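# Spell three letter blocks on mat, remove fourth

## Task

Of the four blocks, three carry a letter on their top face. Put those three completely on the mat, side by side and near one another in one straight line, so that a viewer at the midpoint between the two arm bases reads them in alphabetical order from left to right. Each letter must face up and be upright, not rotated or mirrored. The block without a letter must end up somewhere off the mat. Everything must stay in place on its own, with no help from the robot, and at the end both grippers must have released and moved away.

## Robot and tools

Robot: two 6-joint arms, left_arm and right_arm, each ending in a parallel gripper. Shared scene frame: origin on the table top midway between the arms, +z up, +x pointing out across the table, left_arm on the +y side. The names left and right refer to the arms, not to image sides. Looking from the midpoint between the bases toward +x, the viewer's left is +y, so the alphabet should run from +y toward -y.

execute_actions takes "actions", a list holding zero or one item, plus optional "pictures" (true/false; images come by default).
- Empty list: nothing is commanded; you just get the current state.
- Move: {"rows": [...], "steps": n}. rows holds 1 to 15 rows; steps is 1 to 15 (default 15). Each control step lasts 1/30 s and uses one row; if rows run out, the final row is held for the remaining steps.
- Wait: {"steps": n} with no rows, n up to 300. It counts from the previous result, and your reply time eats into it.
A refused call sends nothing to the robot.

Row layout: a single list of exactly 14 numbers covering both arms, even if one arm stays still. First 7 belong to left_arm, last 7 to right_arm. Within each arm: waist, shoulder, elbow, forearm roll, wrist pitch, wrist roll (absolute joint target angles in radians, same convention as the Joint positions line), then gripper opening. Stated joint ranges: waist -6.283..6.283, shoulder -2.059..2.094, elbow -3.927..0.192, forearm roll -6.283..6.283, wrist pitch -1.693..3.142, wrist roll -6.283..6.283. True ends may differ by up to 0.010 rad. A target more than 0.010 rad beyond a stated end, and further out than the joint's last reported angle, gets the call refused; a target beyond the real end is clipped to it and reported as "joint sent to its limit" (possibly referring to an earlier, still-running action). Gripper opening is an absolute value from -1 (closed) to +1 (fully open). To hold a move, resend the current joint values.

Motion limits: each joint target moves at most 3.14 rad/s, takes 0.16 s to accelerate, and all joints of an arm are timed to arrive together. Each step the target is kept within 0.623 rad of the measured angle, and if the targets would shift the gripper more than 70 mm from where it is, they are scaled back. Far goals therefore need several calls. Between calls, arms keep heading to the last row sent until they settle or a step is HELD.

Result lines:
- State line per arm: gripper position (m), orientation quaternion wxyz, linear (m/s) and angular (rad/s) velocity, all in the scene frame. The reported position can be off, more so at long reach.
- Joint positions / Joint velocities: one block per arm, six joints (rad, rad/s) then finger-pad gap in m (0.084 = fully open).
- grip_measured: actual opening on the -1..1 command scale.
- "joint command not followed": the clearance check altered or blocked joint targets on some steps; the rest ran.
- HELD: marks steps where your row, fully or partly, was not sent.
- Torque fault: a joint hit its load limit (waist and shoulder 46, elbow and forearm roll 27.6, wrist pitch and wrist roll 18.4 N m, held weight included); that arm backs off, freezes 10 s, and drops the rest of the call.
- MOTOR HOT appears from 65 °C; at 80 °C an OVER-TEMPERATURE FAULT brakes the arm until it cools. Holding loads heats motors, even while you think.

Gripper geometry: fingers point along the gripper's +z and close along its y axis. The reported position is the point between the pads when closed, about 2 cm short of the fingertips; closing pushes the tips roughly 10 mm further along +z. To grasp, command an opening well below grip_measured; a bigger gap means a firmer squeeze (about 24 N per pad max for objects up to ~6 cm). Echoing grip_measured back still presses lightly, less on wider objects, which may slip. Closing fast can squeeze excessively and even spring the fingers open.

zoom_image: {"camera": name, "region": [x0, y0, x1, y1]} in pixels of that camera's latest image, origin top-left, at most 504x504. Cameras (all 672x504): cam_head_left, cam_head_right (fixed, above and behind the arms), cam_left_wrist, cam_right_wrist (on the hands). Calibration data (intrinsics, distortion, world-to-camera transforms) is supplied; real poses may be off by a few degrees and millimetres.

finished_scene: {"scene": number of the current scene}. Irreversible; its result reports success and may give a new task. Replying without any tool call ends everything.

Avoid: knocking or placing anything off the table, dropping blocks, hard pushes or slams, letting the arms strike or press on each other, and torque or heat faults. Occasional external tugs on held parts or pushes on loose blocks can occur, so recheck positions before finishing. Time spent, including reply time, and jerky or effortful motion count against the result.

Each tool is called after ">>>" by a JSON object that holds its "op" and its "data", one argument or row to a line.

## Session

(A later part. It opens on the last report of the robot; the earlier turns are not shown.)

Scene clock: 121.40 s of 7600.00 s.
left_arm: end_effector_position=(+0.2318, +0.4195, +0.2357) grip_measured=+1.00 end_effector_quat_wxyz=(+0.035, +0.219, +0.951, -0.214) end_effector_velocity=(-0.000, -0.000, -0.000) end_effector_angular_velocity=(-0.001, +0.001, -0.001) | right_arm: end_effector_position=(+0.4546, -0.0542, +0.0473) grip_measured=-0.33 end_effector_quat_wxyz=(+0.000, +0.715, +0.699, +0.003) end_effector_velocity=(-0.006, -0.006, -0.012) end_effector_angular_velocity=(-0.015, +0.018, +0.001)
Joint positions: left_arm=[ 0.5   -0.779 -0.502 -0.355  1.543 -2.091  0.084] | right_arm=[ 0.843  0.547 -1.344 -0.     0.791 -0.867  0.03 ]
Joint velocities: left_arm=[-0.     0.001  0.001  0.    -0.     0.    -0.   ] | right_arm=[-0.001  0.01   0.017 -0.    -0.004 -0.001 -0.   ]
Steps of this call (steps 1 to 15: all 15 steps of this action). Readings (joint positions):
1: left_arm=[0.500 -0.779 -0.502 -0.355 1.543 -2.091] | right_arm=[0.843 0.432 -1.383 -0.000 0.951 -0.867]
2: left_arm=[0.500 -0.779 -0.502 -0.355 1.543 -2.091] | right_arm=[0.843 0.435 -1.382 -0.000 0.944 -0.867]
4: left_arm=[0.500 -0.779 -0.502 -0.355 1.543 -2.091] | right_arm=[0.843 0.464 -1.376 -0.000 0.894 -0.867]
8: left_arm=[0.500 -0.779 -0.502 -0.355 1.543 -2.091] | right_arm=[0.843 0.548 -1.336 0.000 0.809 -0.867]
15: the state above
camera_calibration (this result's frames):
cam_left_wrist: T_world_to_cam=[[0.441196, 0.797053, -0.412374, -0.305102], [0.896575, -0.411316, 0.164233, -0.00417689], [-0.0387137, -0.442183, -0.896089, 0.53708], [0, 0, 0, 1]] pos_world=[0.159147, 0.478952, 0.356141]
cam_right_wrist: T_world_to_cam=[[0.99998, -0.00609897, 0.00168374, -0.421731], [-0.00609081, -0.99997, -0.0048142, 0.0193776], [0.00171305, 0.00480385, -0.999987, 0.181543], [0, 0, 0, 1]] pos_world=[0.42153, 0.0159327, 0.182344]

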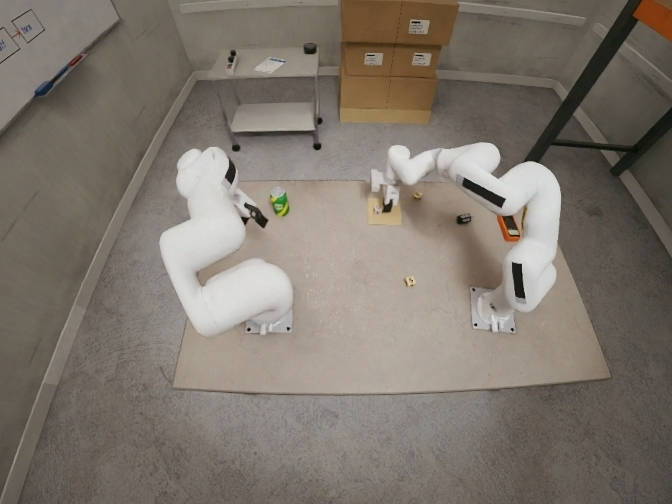

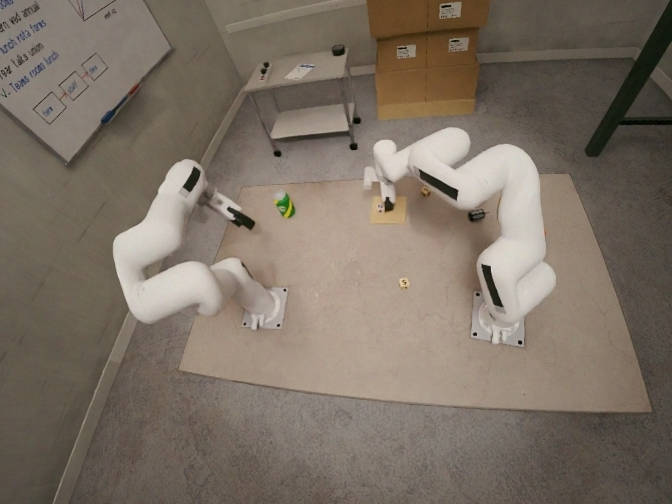

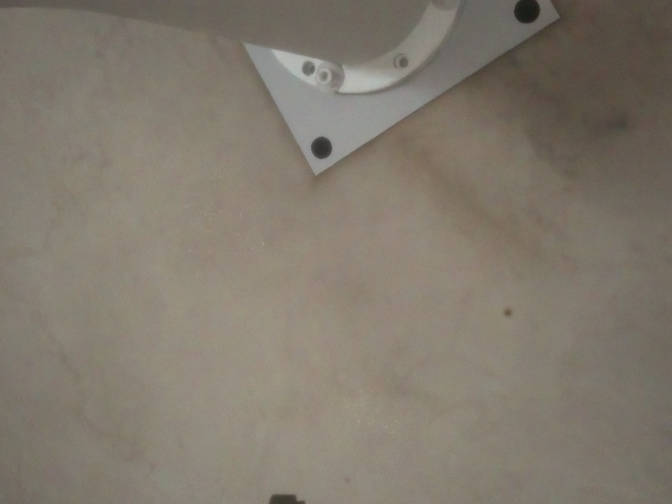

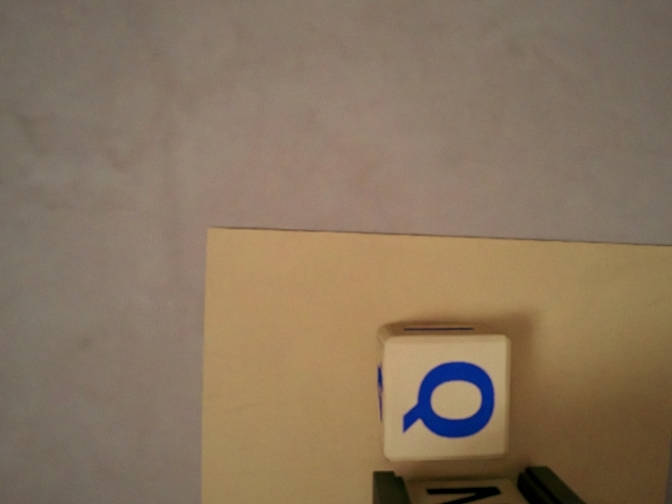

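Same offset as Q; proceed as planned.

>>> {"op": "execute_actions", "data": {
  "actions": [
    {"rows":[[0.5,-0.779,-0.502,-0.355,1.543,-2.091,1,0.85,0.555,-1.34,0,0.785,-0.867,-0.7]],"steps":10}
  ],
  "pictures": false
}}

>>> {"op": "execute_actions", "data": {
  "actions": [
    {"rows":[[0.5,-0.779,-0.502,-0.355,1.543,-2.091,1,0.85,0.576,-1.334,0,0.758,-0.867,-0.7]]}
  ],
  "pictures": false
}}

>>> {"op": "execute_actions", "data": {
  "actions": [
    {"rows":[[0.5,-0.779,-0.502,-0.355,1.543,-2.091,1,0.85,0.576,-1.334,0,0.758,-0.867,1]],"steps":10}
  ],
  "pictures": false
}}

>>> {"op": "execute_actions", "data": {
  "actions": [
    {"rows":[[0.5,-0.779,-0.502,-0.355,1.543,-2.091,1,0.85,0.432,-1.383,0,0.951,-0.867,1]],"steps":9}
  ],
  "pictures": false
}}

>>> {"op": "execute_actions", "data": {
  "actions": [
    {"rows":[[0.5,-0.779,-0.502,-0.355,1.543,-2.091,1,1.403,-0.415,-0.388,0,0.803,-0.54,1]]}
  ],
  "pictures": false
}}

>>> {"op": "execute_actions", "data": {
  "actions": [
    {"steps":28}
  ]
}}

Scene clock: 135.17 s of 7600.00 s.
left_arm: end_effector_position=(+0.2318, +0.4195, +0.2357) grip_measured=+1.00 end_effector_quat_wxyz=(+0.035, +0.219, +0.951, -0.214) end_effector_velocity=(+0.000, +0.000, -0.000) end_effector_angular_velocity=(+0.000, -0.000, +0.001) | right_arm: end_effector_position=(+0.4505, -0.0525, +0.0416) grip_measured=-0.33 end_effector_quat_wxyz=(-0.000, +0.712, +0.702, -0.000) end_effector_velocity=(+0.003, +0.002, +0.003) end_effector_angular_velocity=(+0.008, -0.010, +0.001)
Joint positions: left_arm=[ 0.5   -0.779 -0.502 -0.355  1.543 -2.091  0.084] | right_arm=[ 0.85   0.555 -1.34   0.     0.785 -0.867  0.03 ]
Joint velocities: left_arm=[ 0.     0.     0.     0.    -0.001 -0.    -0.   ] | right_arm=[-0.001 -0.003 -0.004 -0.    -0.006 -0.001 -0.   ]
Steps of this call (steps 1 to 15: the robot went on to your last target; steps 16 to 90: nothing new was sent; then 10.43 s passed at rest; steps 91 to 100: all 10 steps of this action). Readings (joint positions):
91: left_arm=[0.500 -0.779 -0.502 -0.355 1.543 -2.091] | right_arm=[0.843 0.550 -1.341 -0.000 0.791 -0.867]
92: left_arm=[0.500 -0.779 -0.502 -0.355 1.543 -2.091] | right_arm=[0.844 0.551 -1.341 -0.000 0.790 -0.867]
94: left_arm=[0.500 -0.779 -0.502 -0.355 1.543 -2.091] | right_arm=[0.847 0.553 -1.341 -0.000 0.787 -0.867]
98: left_arm=[0.500 -0.779 -0.502 -0.355 1.543 -2.091] | right_arm=[0.850 0.555 -1.340 0.000 0.785 -0.867]
100: the state above

Scene clock: 135.67 s of 7600.00 s.
left_arm: end_effector_position=(+0.2318, +0.4195, +0.2357) grip_measured=+1.00 end_effector_quat_wxyz=(+0.035, +0.219, +0.951, -0.214) end_effector_velocity=(-0.000, -0.000, +0.000) end_effector_angular_velocity=(+0.000, -0.000, -0.001) | right_arm: end_effector_position=(+0.4501, -0.0528, +0.0298) grip_measured=-0.33 end_effector_quat_wxyz=(+0.000, +0.712, +0.702, +0.000) end_effector_velocity=(+0.000, -0.000, -0.000) end_effector_angular_velocity=(+0.000, -0.000, -0.002)
Joint positions: left_arm=[ 0.5   -0.779 -0.502 -0.355  1.543 -2.091  0.084] | right_arm=[ 0.85   0.576 -1.334 -0.     0.758 -0.867  0.03 ]
Joint velocities: left_arm=[-0.    -0.001  0.     0.     0.     0.    -0.   ] | right_arm=[-0.     0.001 -0.     0.    -0.001  0.001 -0.   ]
Steps of this call (steps 1 to 15: all 15 steps of this action). Readings (joint positions):
1: left_arm=[0.500 -0.779 -0.502 -0.355 1.543 -2.091] | right_arm=[0.850 0.555 -1.340 -0.000 0.785 -0.867]
2: left_arm=[0.500 -0.779 -0.502 -0.355 1.543 -2.091] | right_arm=[0.850 0.557 -1.340 -0.000 0.781 -0.867]
4: left_arm=[0.500 -0.779 -0.502 -0.355 1.543 -2.091] | right_arm=[0.850 0.566 -1.338 -0.000 0.769 -0.867]
8: left_arm=[0.500 -0.779 -0.502 -0.355 1.543 -2.091] | right_arm=[0.850 0.575 -1.334 0.000 0.760 -0.867]
15: the state above

Scene clock: 136.00 s of 7600.00 s.
left_arm: end_effector_position=(+0.2318, +0.4195, +0.2357) grip_measured=+1.00 end_effector_quat_wxyz=(+0.035, +0.219, +0.951, -0.214) end_effector_velocity=(-0.000, -0.000, +0.000) end_effector_angular_velocity=(-0.000, +0.000, -0.000) | right_arm: end_effector_position=(+0.4500, -0.0529, +0.0295) grip_measured=+0.99 end_effector_quat_wxyz=(-0.000, +0.712, +0.702, -0.000) end_effector_velocity=(+0.001, +0.001, +0.002) end_effector_angular_velocity=(+0.003, -0.003, -0.000)
Joint positions: left_arm=[ 0.5   -0.779 -0.502 -0.355  1.543 -2.091  0.084] | right_arm=[ 0.85   0.576 -1.334  0.     0.758 -0.867  0.084]
Joint velocities: left_arm=[ 0.    -0.    -0.     0.     0.001  0.    -0.   ] | right_arm=[-0.    -0.003 -0.002  0.     0.001 -0.     0.005]
Steps of this call (steps 1 to 10: all 10 steps of this action). Readings (joint positions):
1: left_arm=[0.500 -0.779 -0.502 -0.355 1.543 -2.091] | right_arm=[0.850 0.576 -1.334 -0.000 0.758 -0.867]
2: left_arm=[0.500 -0.779 -0.502 -0.355 1.543 -2.091] | right_arm=[0.850 0.576 -1.334 0.000 0.758 -0.867]
4: left_arm=[0.500 -0.779 -0.502 -0.355 1.543 -2.091] | right_arm=[0.850 0.576 -1.334 0.000 0.758 -0.867]
8: left_arm=[0.500 -0.779 -0.502 -0.355 1.543 -2.091] | right_arm=[0.850 0.576 -1.334 0.000 0.758 -0.867]
10: the state above

Scene clock: 136.30 s of 7600.00 s.
left_arm: end_effector_position=(+0.2318, +0.4195, +0.2357) grip_measured=+1.00 end_effector_quat_wxyz=(+0.035, +0.219, +0.951, -0.214) end_effector_velocity=(-0.000, -0.000, +0.000) end_effector_angular_velocity=(-0.000, +0.000, -0.001) | right_arm: end_effector_position=(+0.4548, -0.0488, +0.1169) grip_measured=+1.00 end_effector_quat_wxyz=(+0.001, +0.712, +0.702, +0.011) end_effector_velocity=(-0.006, -0.005, +0.135) end_effector_angular_velocity=(+0.011, -0.015, +0.002)
Joint positions: left_arm=[ 0.5   -0.779 -0.502 -0.355  1.543 -2.091  0.084] | right_arm=[ 0.85   0.436 -1.387 -0.     0.93  -0.867  0.084]
Joint velocities: left_arm=[-0.  0. -0.  0.  0.  0. -0.] | right_arm=[ 0.001 -0.224 -0.071 -0.001  0.277 -0.001 -0.   ]
Steps of this call (steps 1 to 9: all 9 steps of this action). Readings (joint positions):
1: left_arm=[0.500 -0.779 -0.502 -0.355 1.543 -2.091] | right_arm=[0.850 0.576 -1.334 0.000 0.758 -0.867]
2: left_arm=[0.500 -0.779 -0.502 -0.355 1.543 -2.091] | right_arm=[0.850 0.573 -1.335 0.000 0.765 -0.867]
4: left_arm=[0.500 -0.779 -0.502 -0.355 1.543 -2.091] | right_arm=[0.850 0.543 -1.341 0.000 0.816 -0.867]
8: left_arm=[0.500 -0.779 -0.502 -0.355 1.543 -2.091] | right_arm=[0.850 0.447 -1.383 -0.000 0.919 -0.867]
9: the state above

Scene clock: 136.80 s of 7600.00 s.
left_arm: end_effector_position=(+0.2318, +0.4195, +0.2357) grip_measured=+1.00 end_effector_quat_wxyz=(+0.035, +0.219, +0.951, -0.214) end_effector_velocity=(-0.000, -0.000, -0.000) end_effector_angular_velocity=(-0.001, +0.001, +0.000) | right_arm: end_effector_position=(+0.2872, -0.0155, +0.1639) grip_measured=+1.00 end_effector_quat_wxyz=(-0.005, +0.671, +0.741, +0.034) end_effector_velocity=(-0.385, -0.079, +0.028) end_effector_angular_velocity=(+0.030, +0.008, +0.233)
Joint positions: left_arm=[ 0.5   -0.779 -0.502 -0.355  1.543 -2.091  0.084] | right_arm=[ 1.127  0.052 -0.994  0.     0.872 -0.704  0.084]
Joint velocities: left_arm=[ 0.     0.001 -0.     0.     0.001 -0.    -0.   ] | right_arm=[ 0.561 -0.965  1.087  0.001 -0.142  0.329  0.   ]
Steps of this call (steps 1 to 15: all 15 steps of this action). Readings (joint positions):
1: left_arm=[0.500 -0.779 -0.502 -0.355 1.543 -2.091] | right_arm=[0.850 0.431 -1.388 -0.000 0.938 -0.867]
2: left_arm=[0.500 -0.779 -0.502 -0.355 1.543 -2.091] | right_arm=[0.853 0.426 -1.381 -0.000 0.940 -0.863]
4: left_arm=[0.500 -0.779 -0.502 -0.355 1.543 -2.091] | right_arm=[0.889 0.388 -1.330 -0.000 0.931 -0.839]
8: left_arm=[0.500 -0.779 -0.502 -0.355 1.543 -2.091] | right_arm=[0.985 0.275 -1.223 0.000 0.908 -0.787]
15: the state above

Scene clock: 137.73 s of 7600.00 s.
left_arm: end_effector_position=(+0.2318, +0.4195, +0.2357) grip_measured=+1.00 end_effector_quat_wxyz=(+0.035, +0.219, +0.951, -0.214) end_effector_velocity=(-0.000, -0.000, -0.000) end_effector_angular_velocity=(-0.000, +0.000, -0.001) | right_arm: end_effector_position=(+0.1124, -0.1197, +0.1154) grip_measured=+1.00 end_effector_quat_wxyz=(-0.000, +0.629, +0.778, +0.000) end_effector_velocity=(-0.002, -0.002, -0.002) end_effector_angular_velocity=(-0.003, +0.001, +0.003)
Joint positions: left_arm=[ 0.5   -0.779 -0.502 -0.355  1.543 -2.091  0.084] | right_arm=[ 1.403 -0.414 -0.389 -0.     0.803 -0.54   0.084]
Joint velocities: left_arm=[-0.001  0.    -0.    -0.     0.    -0.     0.   ] | right_arm=[ 0.003 -0.004  0.008  0.    -0.    -0.    -0.   ]
Steps of this call (steps 1 to 28: the robot went on to your last target). Readings (joint positions):
1: left_arm=[0.500 -0.779 -0.502 -0.355 1.543 -2.091] | right_arm=[1.145 0.021 -0.957 0.000 0.868 -0.693]
2: left_arm=[0.500 -0.779 -0.502 -0.355 1.543 -2.091] | right_arm=[1.163 -0.009 -0.919 0.000 0.863 -0.682]
4: left_arm=[0.500 -0.779 -0.502 -0.355 1.543 -2.091] | right_arm=[1.197 -0.067 -0.842 0.000 0.855 -0.662]
8: left_arm=[0.500 -0.779 -0.502 -0.355 1.543 -2.091] | right_arm=[1.266 -0.183 -0.689 0.000 0.838 -0.621]
28: the state above
camera_calibration (this result's frames):
cam_left_wrist: T_world_to_cam=[[0.441196, 0.797053, -0.412374, -0.305102], [0.896575, -0.411316, 0.164233, -0.00417698], [-0.0387136, -0.442183, -0.896089, 0.53708], [0, 0, 0, 1]] pos_world=[0.159147, 0.478952, 0.356141]
cam_right_wrist: T_world_to_cam=[[0.974471, 0.224492, -0.00292954, -0.0490075], [0.22449, -0.974476, -0.00111197, -0.0711581], [-0.00310439, 0.000425931, -0.999995, 0.250581], [0, 0, 0, 1]] pos_world=[0.0645086, -0.0584468, 0.250357]

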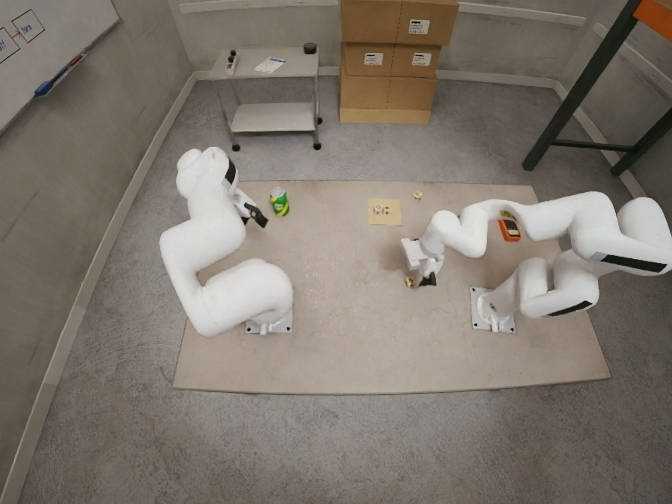

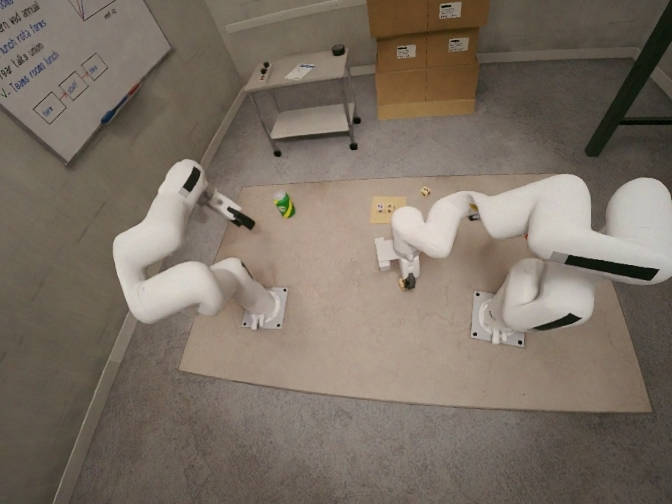

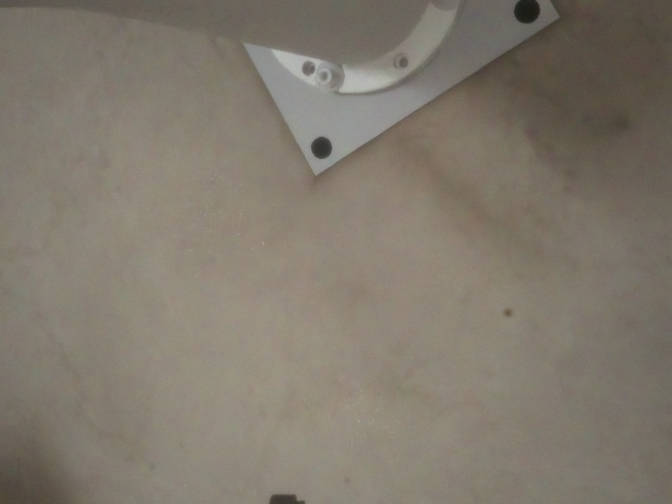

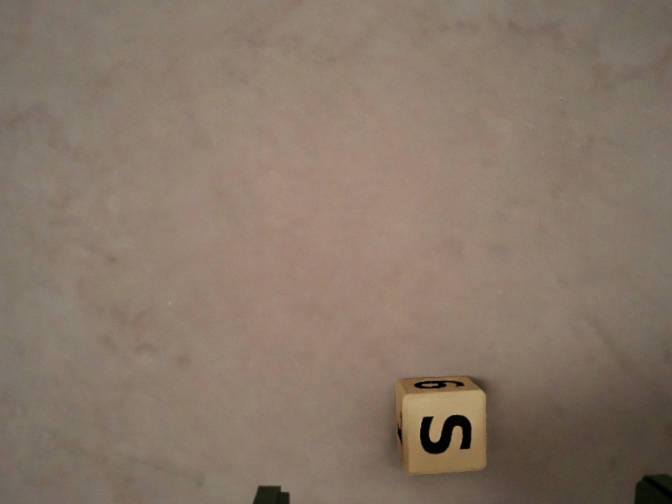

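>>> {"op": "zoom_image", "data": {
  "camera": "cam_right_wrist",
  "region": [385, 370, 505, 480]
}}

Region (385, 370, 505, 480) of cam_right_wrist's 672x504 image, scaled by 4.200, with more detail than that image has; it fills the top 462 rows of this view, and the rest is white.

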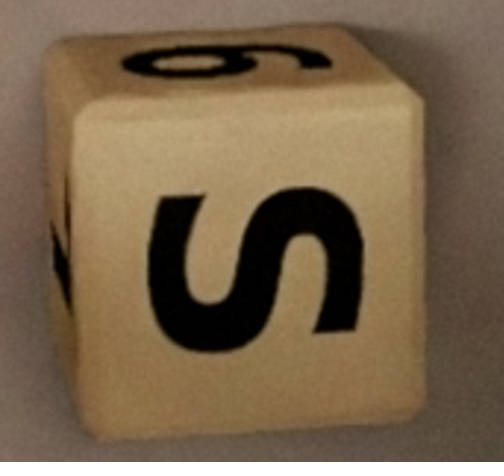

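>>> {"op": "execute_actions", "data": {
  "actions": [
    {"rows":[[0.5,-0.779,-0.502,-0.355,1.543,-2.091,1,1.4,-0.259,-0.361,0,0.62,-0.57,1]],"steps":10}
  ],
  "pictures": false
}}

>>> {"op": "execute_actions", "data": {
  "actions": [
    {"rows":[[0.5,-0.779,-0.502,-0.355,1.543,-2.091,1,1.4,-0.097,-0.34,0,0.437,-0.57,1]]}
  ],
  "pictures": false
}}

>>> {"op": "execute_actions", "data": {
  "actions": [
    {"steps":6}
  ],
  "pictures": false
}}

>>> {"op": "execute_actions", "data": {
  "actions": [
    {"rows":[[0.5,-0.779,-0.502,-0.355,1.543,-2.091,1,1.4,-0.097,-0.34,0,0.437,-0.57,-0.7]]}
  ],
  "pictures": false
}}

>>> {"op": "execute_actions", "data": {
  "actions": [
    {"rows":[[0.5,-0.779,-0.502,-0.355,1.543,-2.091,1,1.4,-0.415,-0.388,0,0.803,-0.57,-0.7]],"steps":10}
  ],
  "pictures": false
}}

>>> {"op": "execute_actions", "data": {
  "actions": [
    {"rows":[[0.5,-0.779,-0.502,-0.355,1.543,-2.091,1,0.785,0.344,-1.252,0,0.908,-0.93,-0.7]]}
  ],
  "pictures": false
}}

>>> {"op": "execute_actions", "data": {
  "actions": [
    {"steps":28}
  ],
  "pictures": false
}}

>>> {"op": "execute_actions", "data": {
  "actions": [
    {"rows":[[0.5,-0.779,-0.502,-0.355,1.543,-2.091,1,0.785,0.475,-1.21,0,0.735,-0.93,-0.7]]}
  ],
  "pictures": false
}}

>>> {"op": "execute_actions", "data": {
  "actions": [
    {"steps":8}
  ]
}}

Scene clock: 163.47 s of 7600.00 s.
left_arm: end_effector_position=(+0.2318, +0.4195, +0.2357) grip_measured=+1.00 end_effector_quat_wxyz=(+0.035, +0.219, +0.951, -0.214) end_effector_velocity=(+0.000, +0.000, +0.000) end_effector_angular_velocity=(+0.001, -0.001, +0.000) | right_arm: end_effector_position=(+0.1144, -0.1163, +0.0701) grip_measured=+1.00 end_effector_quat_wxyz=(+0.001, +0.618, +0.786, -0.003) end_effector_velocity=(+0.013, +0.039, +0.009) end_effector_angular_velocity=(+0.113, -0.040, +0.020)
Joint positions: left_arm=[ 0.5   -0.779 -0.502 -0.355  1.543 -2.091  0.084] | right_arm=[ 1.4   -0.262 -0.359  0.     0.628 -0.569  0.084]
Joint velocities: left_arm=[-0.     0.    -0.001 -0.    -0.001 -0.     0.   ] | right_arm=[ 0.     0.041 -0.037 -0.001 -0.124 -0.019  0.   ]
Steps of this call (steps 1 to 30: the robot went on to your last target; steps 31 to 100: nothing new was sent; then 22.07 s passed at rest; steps 101 to 110: all 10 steps of this action). Readings (joint positions):
101: left_arm=[0.500 -0.779 -0.502 -0.355 1.543 -2.091] | right_arm=[1.403 -0.415 -0.388 -0.000 0.803 -0.540]
102: left_arm=[0.500 -0.779 -0.502 -0.355 1.543 -2.091] | right_arm=[1.403 -0.411 -0.388 -0.000 0.796 -0.541]
104: left_arm=[0.500 -0.779 -0.502 -0.355 1.543 -2.091] | right_arm=[1.402 -0.371 -0.383 -0.000 0.744 -0.550]
108: left_arm=[0.500 -0.779 -0.502 -0.355 1.543 -2.091] | right_arm=[1.400 -0.270 -0.360 0.000 0.641 -0.567]
110: the state above

Scene clock: 163.97 s of 7600.00 s.
left_arm: end_effector_position=(+0.2318, +0.4195, +0.2357) grip_measured=+1.00 end_effector_quat_wxyz=(+0.035, +0.219, +0.951, -0.214) end_effector_velocity=(-0.000, -0.000, -0.000) end_effector_angular_velocity=(-0.001, +0.002, -0.000) | right_arm: end_effector_position=(+0.1153, -0.1135, +0.0271) grip_measured=+1.00 end_effector_quat_wxyz=(-0.000, +0.618, +0.786, +0.001) end_effector_velocity=(-0.001, -0.003, -0.004) end_effector_angular_velocity=(-0.006, +0.002, -0.000)
Joint positions: left_arm=[ 0.5   -0.779 -0.502 -0.355  1.543 -2.091  0.084] | right_arm=[ 1.4   -0.099 -0.341 -0.     0.438 -0.57   0.084]
Joint velocities: left_arm=[-0.     0.001  0.    -0.     0.     0.    -0.   ] | right_arm=[ 0.001  0.006  0.007  0.001 -0.006  0.    -0.   ]
Steps of this call (steps 1 to 15: all 15 steps of this action). Readings (joint positions):
1: left_arm=[0.500 -0.779 -0.502 -0.355 1.543 -2.091] | right_arm=[1.400 -0.261 -0.360 0.000 0.624 -0.569]
2: left_arm=[0.500 -0.779 -0.502 -0.355 1.543 -2.091] | right_arm=[1.400 -0.257 -0.361 -0.000 0.616 -0.570]
4: left_arm=[0.500 -0.779 -0.502 -0.355 1.543 -2.091] | right_arm=[1.400 -0.214 -0.359 -0.000 0.561 -0.570]
8: left_arm=[0.500 -0.779 -0.502 -0.355 1.543 -2.091] | right_arm=[1.400 -0.110 -0.338 0.000 0.458 -0.570]
15: the state above

Scene clock: 164.17 s of 7600.00 s.
left_arm: end_effector_position=(+0.2318, +0.4195, +0.2357) grip_measured=+1.00 end_effector_quat_wxyz=(+0.035, +0.219, +0.951, -0.214) end_effector_velocity=(+0.000, +0.000, -0.000) end_effector_angular_velocity=(-0.000, +0.001, +0.000) | right_arm: end_effector_position=(+0.1152, -0.1140, +0.0266) grip_measured=+1.00 end_effector_quat_wxyz=(-0.000, +0.618, +0.786, +0.000) end_effector_velocity=(-0.001, -0.002, -0.002) end_effector_angular_velocity=(-0.006, +0.002, +0.001)
Joint positions: left_arm=[ 0.5   -0.779 -0.502 -0.355  1.543 -2.091  0.084] | right_arm=[ 1.4   -0.098 -0.34  -0.     0.437 -0.57   0.084]
Joint velocities: left_arm=[-0.     0.002 -0.    -0.    -0.    -0.     0.   ] | right_arm=[ 0.     0.004  0.003 -0.    -0.    -0.001  0.   ]
Steps of this call (steps 1 to 6: the robot went on to your last target). Readings (joint positions):
1: left_arm=[0.500 -0.779 -0.502 -0.355 1.543 -2.091] | right_arm=[1.400 -0.098 -0.341 -0.000 0.437 -0.570]
2: left_arm=[0.500 -0.779 -0.502 -0.355 1.543 -2.091] | right_arm=[1.400 -0.098 -0.340 -0.000 0.437 -0.570]
4: left_arm=[0.500 -0.779 -0.502 -0.355 1.543 -2.091] | right_arm=[1.400 -0.098 -0.340 -0.000 0.437 -0.570]
6: the state above

Scene clock: 164.67 s of 7600.00 s.
left_arm: end_effector_position=(+0.2318, +0.4195, +0.2357) grip_measured=+1.00 end_effector_quat_wxyz=(+0.035, +0.219, +0.951, -0.214) end_effector_velocity=(+0.000, -0.000, +0.000) end_effector_angular_velocity=(+0.001, -0.002, -0.000) | right_arm: end_effector_position=(+0.1151, -0.1141, +0.0264) grip_measured=-0.33 end_effector_quat_wxyz=(-0.000, +0.618, +0.786, +0.000) end_effector_velocity=(+0.000, -0.000, -0.000) end_effector_angular_velocity=(-0.001, +0.000, +0.000)
Joint positions: left_arm=[ 0.5   -0.779 -0.502 -0.355  1.543 -2.091  0.084] | right_arm=[ 1.4   -0.097 -0.34  -0.     0.437 -0.57   0.03 ]
Joint velocities: left_arm=[-0.    -0.003  0.    -0.     0.     0.     0.   ] | right_arm=[-0.  0.  0. -0.  0. -0.  0.]
Steps of this call (steps 1 to 15: all 15 steps of this action). Readings (joint positions):
1: left_arm=[0.500 -0.779 -0.502 -0.355 1.543 -2.091] | right_arm=[1.400 -0.098 -0.340 -0.000 0.437 -0.570]
2: left_arm=[0.500 -0.779 -0.502 -0.355 1.543 -2.091] | right_arm=[1.400 -0.097 -0.340 -0.000 0.437 -0.570]
4: left_arm=[0.500 -0.779 -0.502 -0.355 1.543 -2.091] | right_arm=[1.400 -0.097 -0.340 -0.000 0.437 -0.570]
8: left_arm=[0.500 -0.779 -0.502 -0.355 1.543 -2.091] | right_arm=[1.400 -0.097 -0.340 -0.000 0.437 -0.570]
15: the state above

Scene clock: 165.00 s of 7600.00 s.
left_arm: end_effector_position=(+0.2318, +0.4195, +0.2357) grip_measured=+1.00 end_effector_quat_wxyz=(+0.035, +0.219, +0.951, -0.214) end_effector_velocity=(+0.000, +0.000, -0.000) end_effector_angular_velocity=(+0.000, -0.000, +0.000) | right_arm: end_effector_position=(+0.1150, -0.1144, +0.1102) grip_measured=-0.33 end_effector_quat_wxyz=(-0.002, +0.618, +0.786, +0.007) end_effector_velocity=(-0.012, -0.035, +0.146) end_effector_angular_velocity=(-0.002, +0.001, -0.002)
Joint positions: left_arm=[ 0.5   -0.779 -0.502 -0.355  1.543 -2.091  0.084] | right_arm=[ 1.4   -0.389 -0.388 -0.     0.763 -0.57   0.03 ]
Joint velocities: left_arm=[-0.    -0.     0.001 -0.    -0.001  0.     0.   ] | right_arm=[-0.    -0.532 -0.069 -0.     0.604  0.001 -0.   ]
Steps of this call (steps 1 to 10: all 10 steps of this action). Readings (joint positions):
1: left_arm=[0.500 -0.779 -0.502 -0.355 1.543 -2.091] | right_arm=[1.400 -0.097 -0.340 -0.000 0.437 -0.570]
2: left_arm=[0.500 -0.779 -0.502 -0.355 1.543 -2.091] | right_arm=[1.400 -0.101 -0.340 0.000 0.444 -0.570]
4: left_arm=[0.500 -0.779 -0.502 -0.355 1.543 -2.091] | right_arm=[1.400 -0.144 -0.344 0.000 0.500 -0.570]
8: left_arm=[0.500 -0.779 -0.502 -0.355 1.543 -2.091] | right_arm=[1.400 -0.331 -0.378 -0.000 0.701 -0.570]
10: the state above

Scene clock: 165.50 s of 7600.00 s.
left_arm: end_effector_position=(+0.2318, +0.4195, +0.2357) grip_measured=+1.00 end_effector_quat_wxyz=(+0.035, +0.219, +0.951, -0.214) end_effector_velocity=(-0.000, -0.000, -0.000) end_effector_angular_velocity=(-0.001, +0.001, -0.001) | right_arm: end_effector_position=(+0.2783, -0.0812, +0.1225) grip_measured=-0.33 end_effector_quat_wxyz=(+0.001, +0.672, +0.740, -0.014) end_effector_velocity=(+0.400, +0.055, +0.025) end_effector_angular_velocity=(+0.072, -0.044, -0.270)
Joint positions: left_arm=[ 0.5   -0.779 -0.502 -0.355  1.543 -2.091  0.084] | right_arm=[ 1.056 -0.001 -0.824  0.     0.854 -0.771  0.03 ]
Joint velocities: left_arm=[-0.     0.001  0.     0.     0.     0.     0.   ] | right_arm=[-0.651  0.827 -1.036 -0.     0.126 -0.381  0.   ]
Steps of this call (steps 1 to 15: all 15 steps of this action). Readings (joint positions):
1: left_arm=[0.500 -0.779 -0.502 -0.355 1.543 -2.091] | right_arm=[1.400 -0.402 -0.390 -0.000 0.778 -0.570]
2: left_arm=[0.500 -0.779 -0.502 -0.355 1.543 -2.091] | right_arm=[1.396 -0.404 -0.393 0.000 0.788 -0.573]
4: left_arm=[0.500 -0.779 -0.502 -0.355 1.543 -2.091] | right_arm=[1.353 -0.360 -0.435 0.000 0.799 -0.600]
8: left_arm=[0.500 -0.779 -0.502 -0.355 1.543 -2.091] | right_arm=[1.220 -0.212 -0.581 -0.000 0.822 -0.675]
15: the state above

Scene clock: 166.43 s of 7600.00 s.
left_arm: end_effector_position=(+0.2318, +0.4195, +0.2357) grip_measured=+1.00 end_effector_quat_wxyz=(+0.035, +0.219, +0.951, -0.214) end_effector_velocity=(+0.000, -0.000, +0.000) end_effector_angular_velocity=(+0.001, -0.001, -0.000) | right_arm: end_effector_position=(+0.4499, -0.0980, +0.1158) grip_measured=-0.33 end_effector_quat_wxyz=(+0.000, +0.713, +0.701, +0.000) end_effector_velocity=(+0.000, -0.002, -0.002) end_effector_angular_velocity=(-0.003, +0.004, -0.003)
Joint positions: left_arm=[ 0.5   -0.779 -0.502 -0.355  1.543 -2.091  0.084] | right_arm=[ 0.785  0.344 -1.252  0.     0.908 -0.93   0.03 ]
Joint velocities: left_arm=[-0.    -0.001  0.    -0.     0.     0.    -0.   ] | right_arm=[-0.003  0.004 -0.001  0.     0.002 -0.    -0.   ]
Steps of this call (steps 1 to 28: the robot went on to your last target). Readings (joint positions):
1: left_arm=[0.500 -0.779 -0.502 -0.355 1.543 -2.091] | right_arm=[1.035 0.027 -0.858 0.000 0.858 -0.784]
2: left_arm=[0.500 -0.779 -0.502 -0.355 1.543 -2.091] | right_arm=[1.013 0.054 -0.892 0.000 0.863 -0.796]
4: left_arm=[0.500 -0.779 -0.502 -0.355 1.543 -2.091] | right_arm=[0.970 0.109 -0.960 0.000 0.871 -0.821]
8: left_arm=[0.500 -0.779 -0.502 -0.355 1.543 -2.091] | right_arm=[0.886 0.215 -1.093 0.000 0.888 -0.871]
28: the state above

Scene clock: 166.93 s of 7600.00 s.
left_arm: end_effector_position=(+0.2318, +0.4195, +0.2357) grip_measured=+1.00 end_effector_quat_wxyz=(+0.035, +0.219, +0.951, -0.214) end_effector_velocity=(+0.000, +0.000, +0.000) end_effector_angular_velocity=(+0.000, -0.001, -0.000) | right_arm: end_effector_position=(+0.4523, -0.0966, +0.0445) grip_measured=-0.33 end_effector_quat_wxyz=(+0.000, +0.713, +0.701, +0.003) end_effector_velocity=(-0.006, -0.005, -0.010) end_effector_angular_velocity=(-0.012, +0.016, +0.001)
Joint positions: left_arm=[ 0.5   -0.779 -0.502 -0.355  1.543 -2.091  0.084] | right_arm=[ 0.785  0.472 -1.213 -0.     0.735 -0.93   0.03 ]
Joint velocities: left_arm=[ 0.    -0.    -0.     0.    -0.     0.001  0.   ] | right_arm=[-0.     0.008  0.015 -0.    -0.003 -0.001 -0.   ]
Steps of this call (steps 1 to 15: all 15 steps of this action). Readings (joint positions):
1: left_arm=[0.500 -0.779 -0.502 -0.355 1.543 -2.091] | right_arm=[0.785 0.344 -1.252 0.000 0.908 -0.930]
2: left_arm=[0.500 -0.779 -0.502 -0.355 1.543 -2.091] | right_arm=[0.785 0.346 -1.251 -0.000 0.901 -0.930]
4: left_arm=[0.500 -0.779 -0.502 -0.355 1.543 -2.091] | right_arm=[0.785 0.378 -1.244 -0.000 0.850 -0.930]
8: left_arm=[0.500 -0.779 -0.502 -0.355 1.543 -2.091] | right_arm=[0.785 0.470 -1.206 0.000 0.756 -0.930]
15: the state above

Scene clock: 167.20 s of 7600.00 s.
left_arm: end_effector_position=(+0.2318, +0.4195, +0.2357) grip_measured=+1.00 end_effector_quat_wxyz=(+0.035, +0.219, +0.951, -0.214) end_effector_velocity=(-0.000, -0.000, +0.000) end_effector_angular_velocity=(-0.000, +0.000, -0.000) | right_arm: end_effector_position=(+0.4509, -0.0976, +0.0422) grip_measured=-0.33 end_effector_quat_wxyz=(+0.000, +0.713, +0.701, +0.000) end_effector_velocity=(+0.001, +0.000, +0.000) end_effector_angular_velocity=(+0.001, -0.002, +0.000)
Joint positions: left_arm=[ 0.5   -0.779 -0.502 -0.355  1.543 -2.091  0.084] | right_arm=[ 0.785  0.475 -1.21  -0.     0.735 -0.93   0.03 ]
Joint velocities: left_arm=[ 0.    -0.     0.     0.     0.001 -0.    -0.   ] | right_arm=[-0.     0.    -0.001 -0.    -0.001 -0.     0.   ]
Steps of this call (steps 1 to 8: the robot went on to your last target). Readings (joint positions):
1: left_arm=[0.500 -0.779 -0.502 -0.355 1.543 -2.091] | right_arm=[0.785 0.472 -1.212 -0.000 0.735 -0.930]
2: left_arm=[0.500 -0.779 -0.502 -0.355 1.543 -2.091] | right_arm=[0.785 0.473 -1.211 -0.000 0.735 -0.930]
4: left_arm=[0.500 -0.779 -0.502 -0.355 1.543 -2.091] | right_arm=[0.785 0.474 -1.210 -0.000 0.735 -0.930]
8: the state above
camera_calibration (this result's frames):
cam_left_wrist: T_world_to_cam=[[0.441196, 0.797053, -0.412374, -0.305102], [0.896575, -0.411316, 0.164233, -0.00417696], [-0.0387136, -0.442183, -0.896089, 0.53708], [0, 0, 0, 1]] pos_world=[0.159147, 0.478952, 0.356141]
cam_right_wrist: T_world_to_cam=[[0.999996, -0.00113783, -0.00266436, -0.417622], [-0.00114106, -0.999999, -0.00121177, -0.0264806], [-0.00266298, 0.0012148, -0.999996, 0.178297], [0, 0, 0, 1]] pos_world=[0.418064, -0.0271723, 0.177151]

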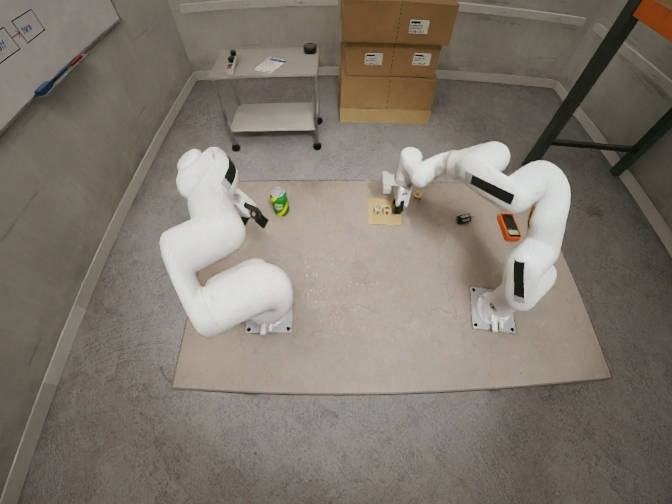

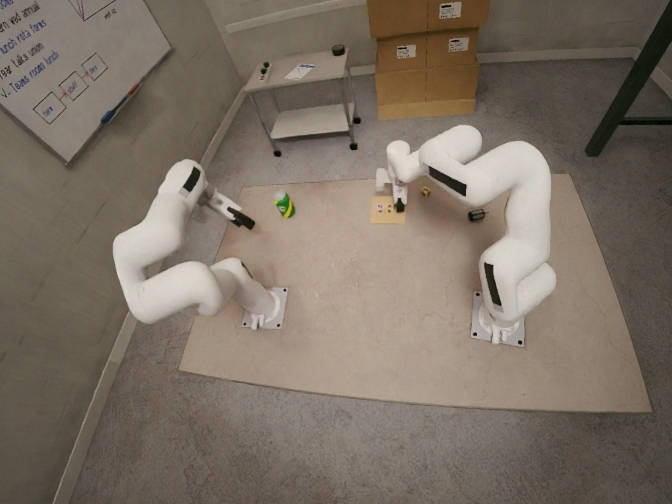

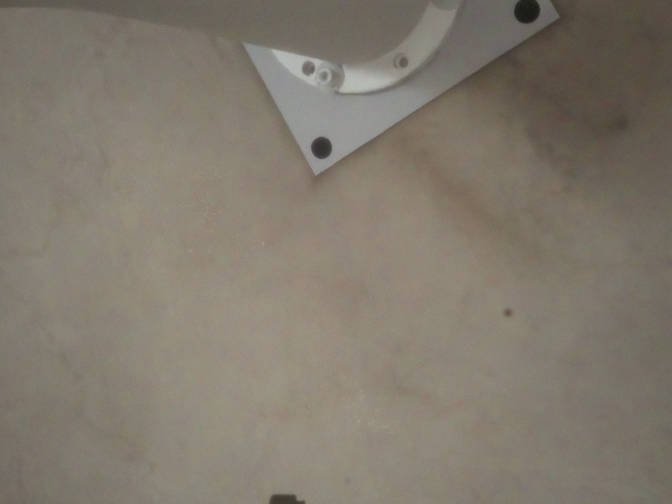

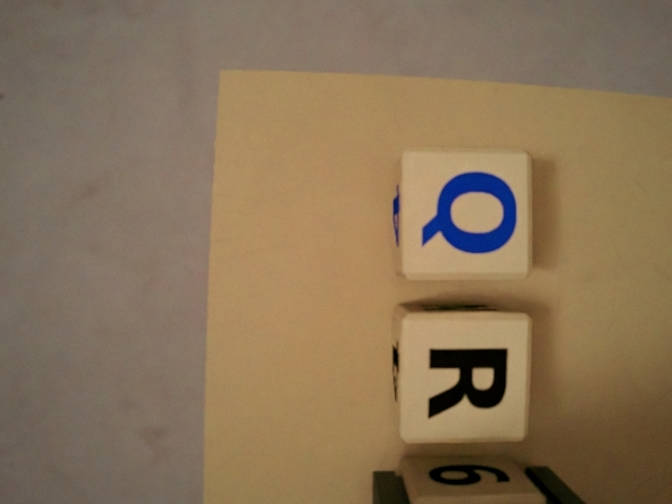

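>>> {"op": "execute_actions", "data": {
  "actions": [
    {"rows":[[0.5,-0.779,-0.502,-0.355,1.543,-2.091,1,0.789,0.503,-1.212,0,0.709,-0.927,-0.7]]}
  ],
  "pictures": false
}}

>>> {"op": "execute_actions", "data": {
  "actions": [
    {"rows":[[0.5,-0.779,-0.502,-0.355,1.543,-2.091,1,0.789,0.503,-1.212,0,0.709,-0.927,1]],"steps":10}
  ],
  "pictures": false
}}

>>> {"op": "execute_actions", "data": {
  "actions": [
    {"rows":[[0.5,-0.779,-0.502,-0.355,1.543,-2.091,1,0.789,0.349,-1.26,0,0.911,-0.927,1]],"steps":9}
  ],
  "pictures": false
}}

>>> {"op": "execute_actions", "data": {
  "actions": [
    {"rows":[[0.5,-0.779,-0.502,-0.355,1.543,-2.091,1,0.7,-0.1,-1.1,0,1.2,-1.0,1]]}
  ],
  "pictures": false
}}

>>> {"op": "execute_actions", "data": {
  "actions": [
    {"steps":10}
  ]
}}

Scene clock: 176.73 s of 7600.00 s.
left_arm: end_effector_position=(+0.2318, +0.4195, +0.2357) grip_measured=+1.00 end_effector_quat_wxyz=(+0.035, +0.219, +0.951, -0.214) end_effector_velocity=(-0.000, -0.000, -0.000) end_effector_angular_velocity=(-0.001, +0.001, -0.000) | right_arm: end_effector_position=(+0.4511, -0.0949, +0.0308) grip_measured=-0.33 end_effector_quat_wxyz=(+0.000, +0.713, +0.702, +0.001) end_effector_velocity=(-0.000, -0.000, -0.000) end_effector_angular_velocity=(+0.000, +0.001, -0.001)
Joint positions: left_arm=[ 0.5   -0.779 -0.502 -0.355  1.543 -2.091  0.084] | right_arm=[ 0.789  0.501 -1.213 -0.     0.709 -0.927  0.03 ]
Joint velocities: left_arm=[-0.     0.001  0.001 -0.     0.     0.    -0.   ] | right_arm=[-0.     0.001  0.001  0.001 -0.001  0.     0.   ]
Steps of this call (steps 1 to 15: the robot went on to your last target; steps 16 to 90: nothing new was sent; then 6.03 s passed at rest; steps 91 to 105: all 15 steps of this action). Readings (joint positions):
91: left_arm=[0.500 -0.779 -0.502 -0.355 1.543 -2.091] | right_arm=[0.785 0.475 -1.210 -0.000 0.735 -0.930]
92: left_arm=[0.500 -0.779 -0.502 -0.355 1.543 -2.091] | right_arm=[0.785 0.478 -1.211 -0.000 0.731 -0.930]
94: left_arm=[0.500 -0.779 -0.502 -0.355 1.543 -2.091] | right_arm=[0.787 0.490 -1.212 -0.000 0.720 -0.928]
98: left_arm=[0.500 -0.779 -0.502 -0.355 1.543 -2.091] | right_arm=[0.789 0.500 -1.213 -0.000 0.711 -0.927]
105: the state above

Scene clock: 177.07 s of 7600.00 s.
left_arm: end_effector_position=(+0.2318, +0.4195, +0.2357) grip_measured=+1.00 end_effector_quat_wxyz=(+0.035, +0.219, +0.951, -0.214) end_effector_velocity=(-0.000, -0.000, -0.000) end_effector_angular_velocity=(-0.001, +0.001, +0.000) | right_arm: end_effector_position=(+0.4501, -0.0955, +0.0290) grip_measured=+0.99 end_effector_quat_wxyz=(-0.000, +0.713, +0.702, -0.000) end_effector_velocity=(+0.005, +0.003, +0.008) end_effector_angular_velocity=(+0.010, -0.013, -0.000)
Joint positions: left_arm=[ 0.5   -0.779 -0.502 -0.355  1.543 -2.091  0.084] | right_arm=[ 0.789  0.504 -1.212  0.     0.709 -0.927  0.084]
Joint velocities: left_arm=[ 0.     0.     0.001  0.     0.001 -0.     0.   ] | right_arm=[-0.    -0.009 -0.009  0.     0.001 -0.     0.005]
Steps of this call (steps 1 to 10: all 10 steps of this action). Readings (joint positions):
1: left_arm=[0.500 -0.779 -0.502 -0.355 1.543 -2.091] | right_arm=[0.789 0.501 -1.213 -0.000 0.709 -0.927]
2: left_arm=[0.500 -0.779 -0.502 -0.355 1.543 -2.091] | right_arm=[0.789 0.502 -1.212 0.000 0.709 -0.927]
4: left_arm=[0.500 -0.779 -0.502 -0.355 1.543 -2.091] | right_arm=[0.789 0.505 -1.210 0.000 0.709 -0.927]
8: left_arm=[0.500 -0.779 -0.502 -0.355 1.543 -2.091] | right_arm=[0.789 0.505 -1.211 0.000 0.709 -0.927]
10: the state above

Scene clock: 177.37 s of 7600.00 s.
left_arm: end_effector_position=(+0.2318, +0.4195, +0.2357) grip_measured=+1.00 end_effector_quat_wxyz=(+0.035, +0.219, +0.951, -0.214) end_effector_velocity=(-0.000, +0.000, -0.000) end_effector_angular_velocity=(-0.000, +0.001, +0.001) | right_arm: end_effector_position=(+0.4553, -0.0917, +0.1160) grip_measured=+1.00 end_effector_quat_wxyz=(+0.002, +0.713, +0.702, +0.010) end_effector_velocity=(-0.006, -0.005, +0.142) end_effector_angular_velocity=(+0.013, -0.019, +0.001)
Joint positions: left_arm=[ 0.5   -0.779 -0.502 -0.355  1.543 -2.091  0.084] | right_arm=[ 0.789  0.355 -1.264 -0.     0.889 -0.927  0.084]
Joint velocities: left_arm=[ 0.001  0.001  0.    -0.    -0.    -0.    -0.   ] | right_arm=[-0.    -0.248 -0.075 -0.001  0.301 -0.    -0.   ]
Steps of this call (steps 1 to 9: all 9 steps of this action). Readings (joint positions):
1: left_arm=[0.500 -0.779 -0.502 -0.355 1.543 -2.091] | right_arm=[0.789 0.503 -1.212 0.000 0.709 -0.927]
2: left_arm=[0.500 -0.779 -0.502 -0.355 1.543 -2.091] | right_arm=[0.789 0.500 -1.212 0.000 0.716 -0.927]
4: left_arm=[0.500 -0.779 -0.502 -0.355 1.543 -2.091] | right_arm=[0.789 0.468 -1.218 0.000 0.767 -0.927]
8: left_arm=[0.500 -0.779 -0.502 -0.355 1.543 -2.091] | right_arm=[0.789 0.367 -1.259 -0.000 0.876 -0.927]
9: the state above

Scene clock: 177.87 s of 7600.00 s.
left_arm: end_effector_position=(+0.2318, +0.4195, +0.2357) grip_measured=+1.00 end_effector_quat_wxyz=(+0.035, +0.219, +0.951, -0.214) end_effector_velocity=(-0.000, -0.000, -0.001) end_effector_angular_velocity=(-0.002, +0.003, -0.000) | right_arm: end_effector_position=(+0.4027, -0.1772, +0.2470) grip_measured=+1.00 end_effector_quat_wxyz=(+0.001, +0.718, +0.696, +0.003) end_effector_velocity=(-0.067, -0.090, +0.153) end_effector_angular_velocity=(+0.040, -0.068, -0.017)
Joint positions: left_arm=[ 0.5   -0.779 -0.502 -0.355  1.543 -2.091  0.084] | right_arm=[ 0.705 -0.073 -1.113 -0.     1.179 -0.995  0.084]
Joint velocities: left_arm=[-0.     0.003 -0.     0.     0.001  0.    -0.   ] | right_arm=[-0.092 -0.506  0.129 -0.001  0.298 -0.075  0.   ]
Steps of this call (steps 1 to 15: all 15 steps of this action). Readings (joint positions):
1: left_arm=[0.500 -0.779 -0.502 -0.355 1.543 -2.091] | right_arm=[0.789 0.349 -1.265 -0.000 0.897 -0.927]
2: left_arm=[0.500 -0.779 -0.502 -0.355 1.543 -2.091] | right_arm=[0.788 0.344 -1.260 -0.000 0.906 -0.928]
4: left_arm=[0.500 -0.779 -0.502 -0.355 1.543 -2.091] | right_arm=[0.779 0.301 -1.231 0.000 0.945 -0.937]
8: left_arm=[0.500 -0.779 -0.502 -0.355 1.543 -2.091] | right_arm=[0.749 0.149 -1.189 -0.000 1.036 -0.960]
15: the state above

Scene clock: 178.20 s of 7600.00 s.
left_arm: end_effector_position=(+0.2318, +0.4195, +0.2357) grip_measured=+1.00 end_effector_quat_wxyz=(+0.035, +0.219, +0.951, -0.214) end_effector_velocity=(+0.000, -0.000, +0.000) end_effector_angular_velocity=(+0.001, -0.002, -0.000) | right_arm: end_effector_position=(+0.3963, -0.1836, +0.2509) grip_measured=+1.00 end_effector_quat_wxyz=(-0.000, +0.718, +0.696, -0.001) end_effector_velocity=(+0.003, +0.001, +0.010) end_effector_angular_velocity=(+0.010, -0.019, -0.001)
Joint positions: left_arm=[ 0.5   -0.779 -0.502 -0.355  1.543 -2.091  0.084] | right_arm=[ 0.7   -0.098 -1.099  0.     1.2   -1.     0.084]
Joint velocities: left_arm=[-0.    -0.002 -0.    -0.    -0.    -0.    -0.   ] | right_arm=[-0.001 -0.015 -0.009 -0.001  0.002 -0.     0.   ]
Steps of this call (steps 1 to 10: the robot went on to your last target). Readings (joint positions):
1: left_arm=[0.500 -0.779 -0.502 -0.355 1.543 -2.091] | right_arm=[0.703 -0.086 -1.109 -0.000 1.187 -0.997]
2: left_arm=[0.500 -0.779 -0.502 -0.355 1.543 -2.091] | right_arm=[0.702 -0.093 -1.106 -0.000 1.192 -0.998]
4: left_arm=[0.500 -0.779 -0.502 -0.355 1.543 -2.091] | right_arm=[0.701 -0.096 -1.101 0.000 1.197 -0.999]
8: left_arm=[0.500 -0.779 -0.502 -0.355 1.543 -2.091] | right_arm=[0.700 -0.097 -1.099 0.000 1.200 -1.000]
10: the state above
camera_calibration (this result's frames):
cam_left_wrist: T_world_to_cam=[[0.441196, 0.797053, -0.412374, -0.305102], [0.896575, -0.411316, 0.164233, -0.00417694], [-0.0387138, -0.442184, -0.896089, 0.53708], [0, 0, 0, 1]] pos_world=[0.159147, 0.478952, 0.356141]
cam_right_wrist: T_world_to_cam=[[0.99986, -0.0158817, -0.00520246, -0.364545], [-0.01588, -0.999874, 0.000369949, -0.10684], [-0.00520768, -0.000287282, -0.999986, 0.387641], [0, 0, 0, 1]] pos_world=[0.364816, -0.112505, 0.385778]

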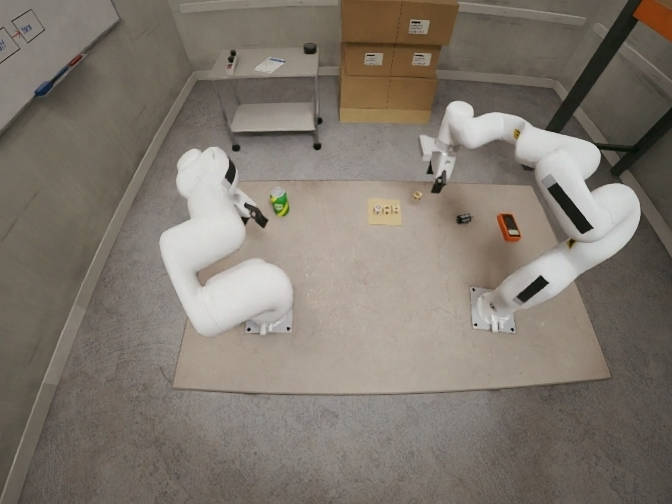

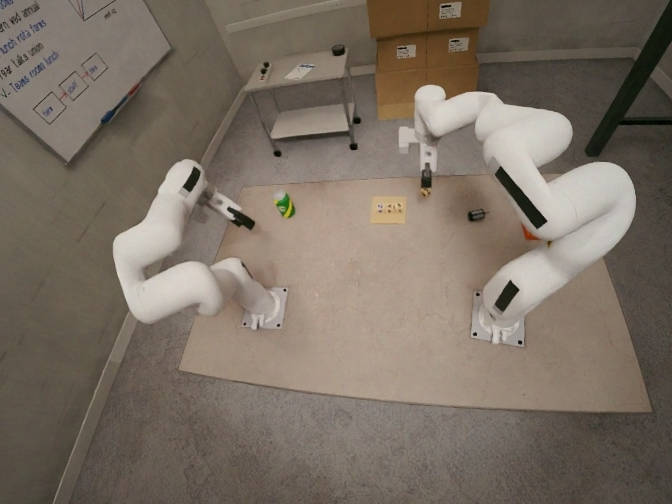

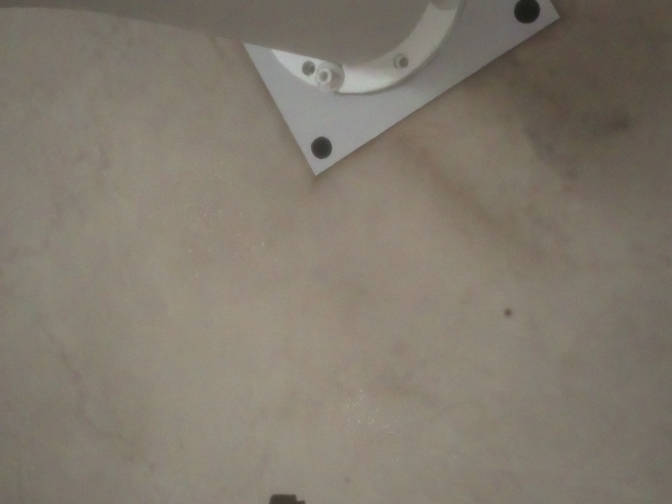

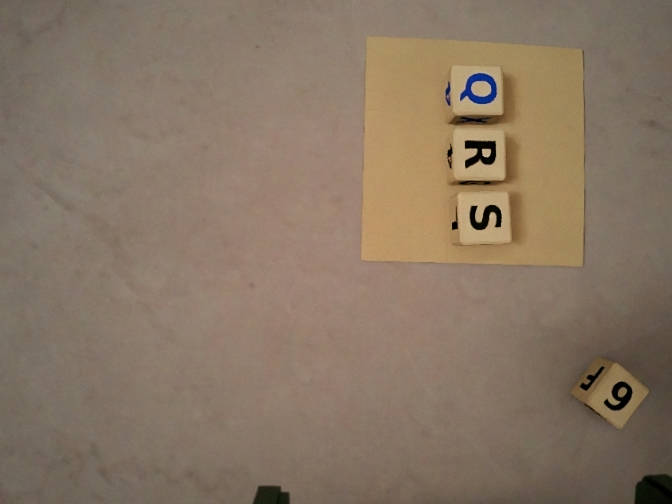

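>>> {"op": "finished_scene", "data": {
  "scene": 2
}}

The scene is finished: the task was done.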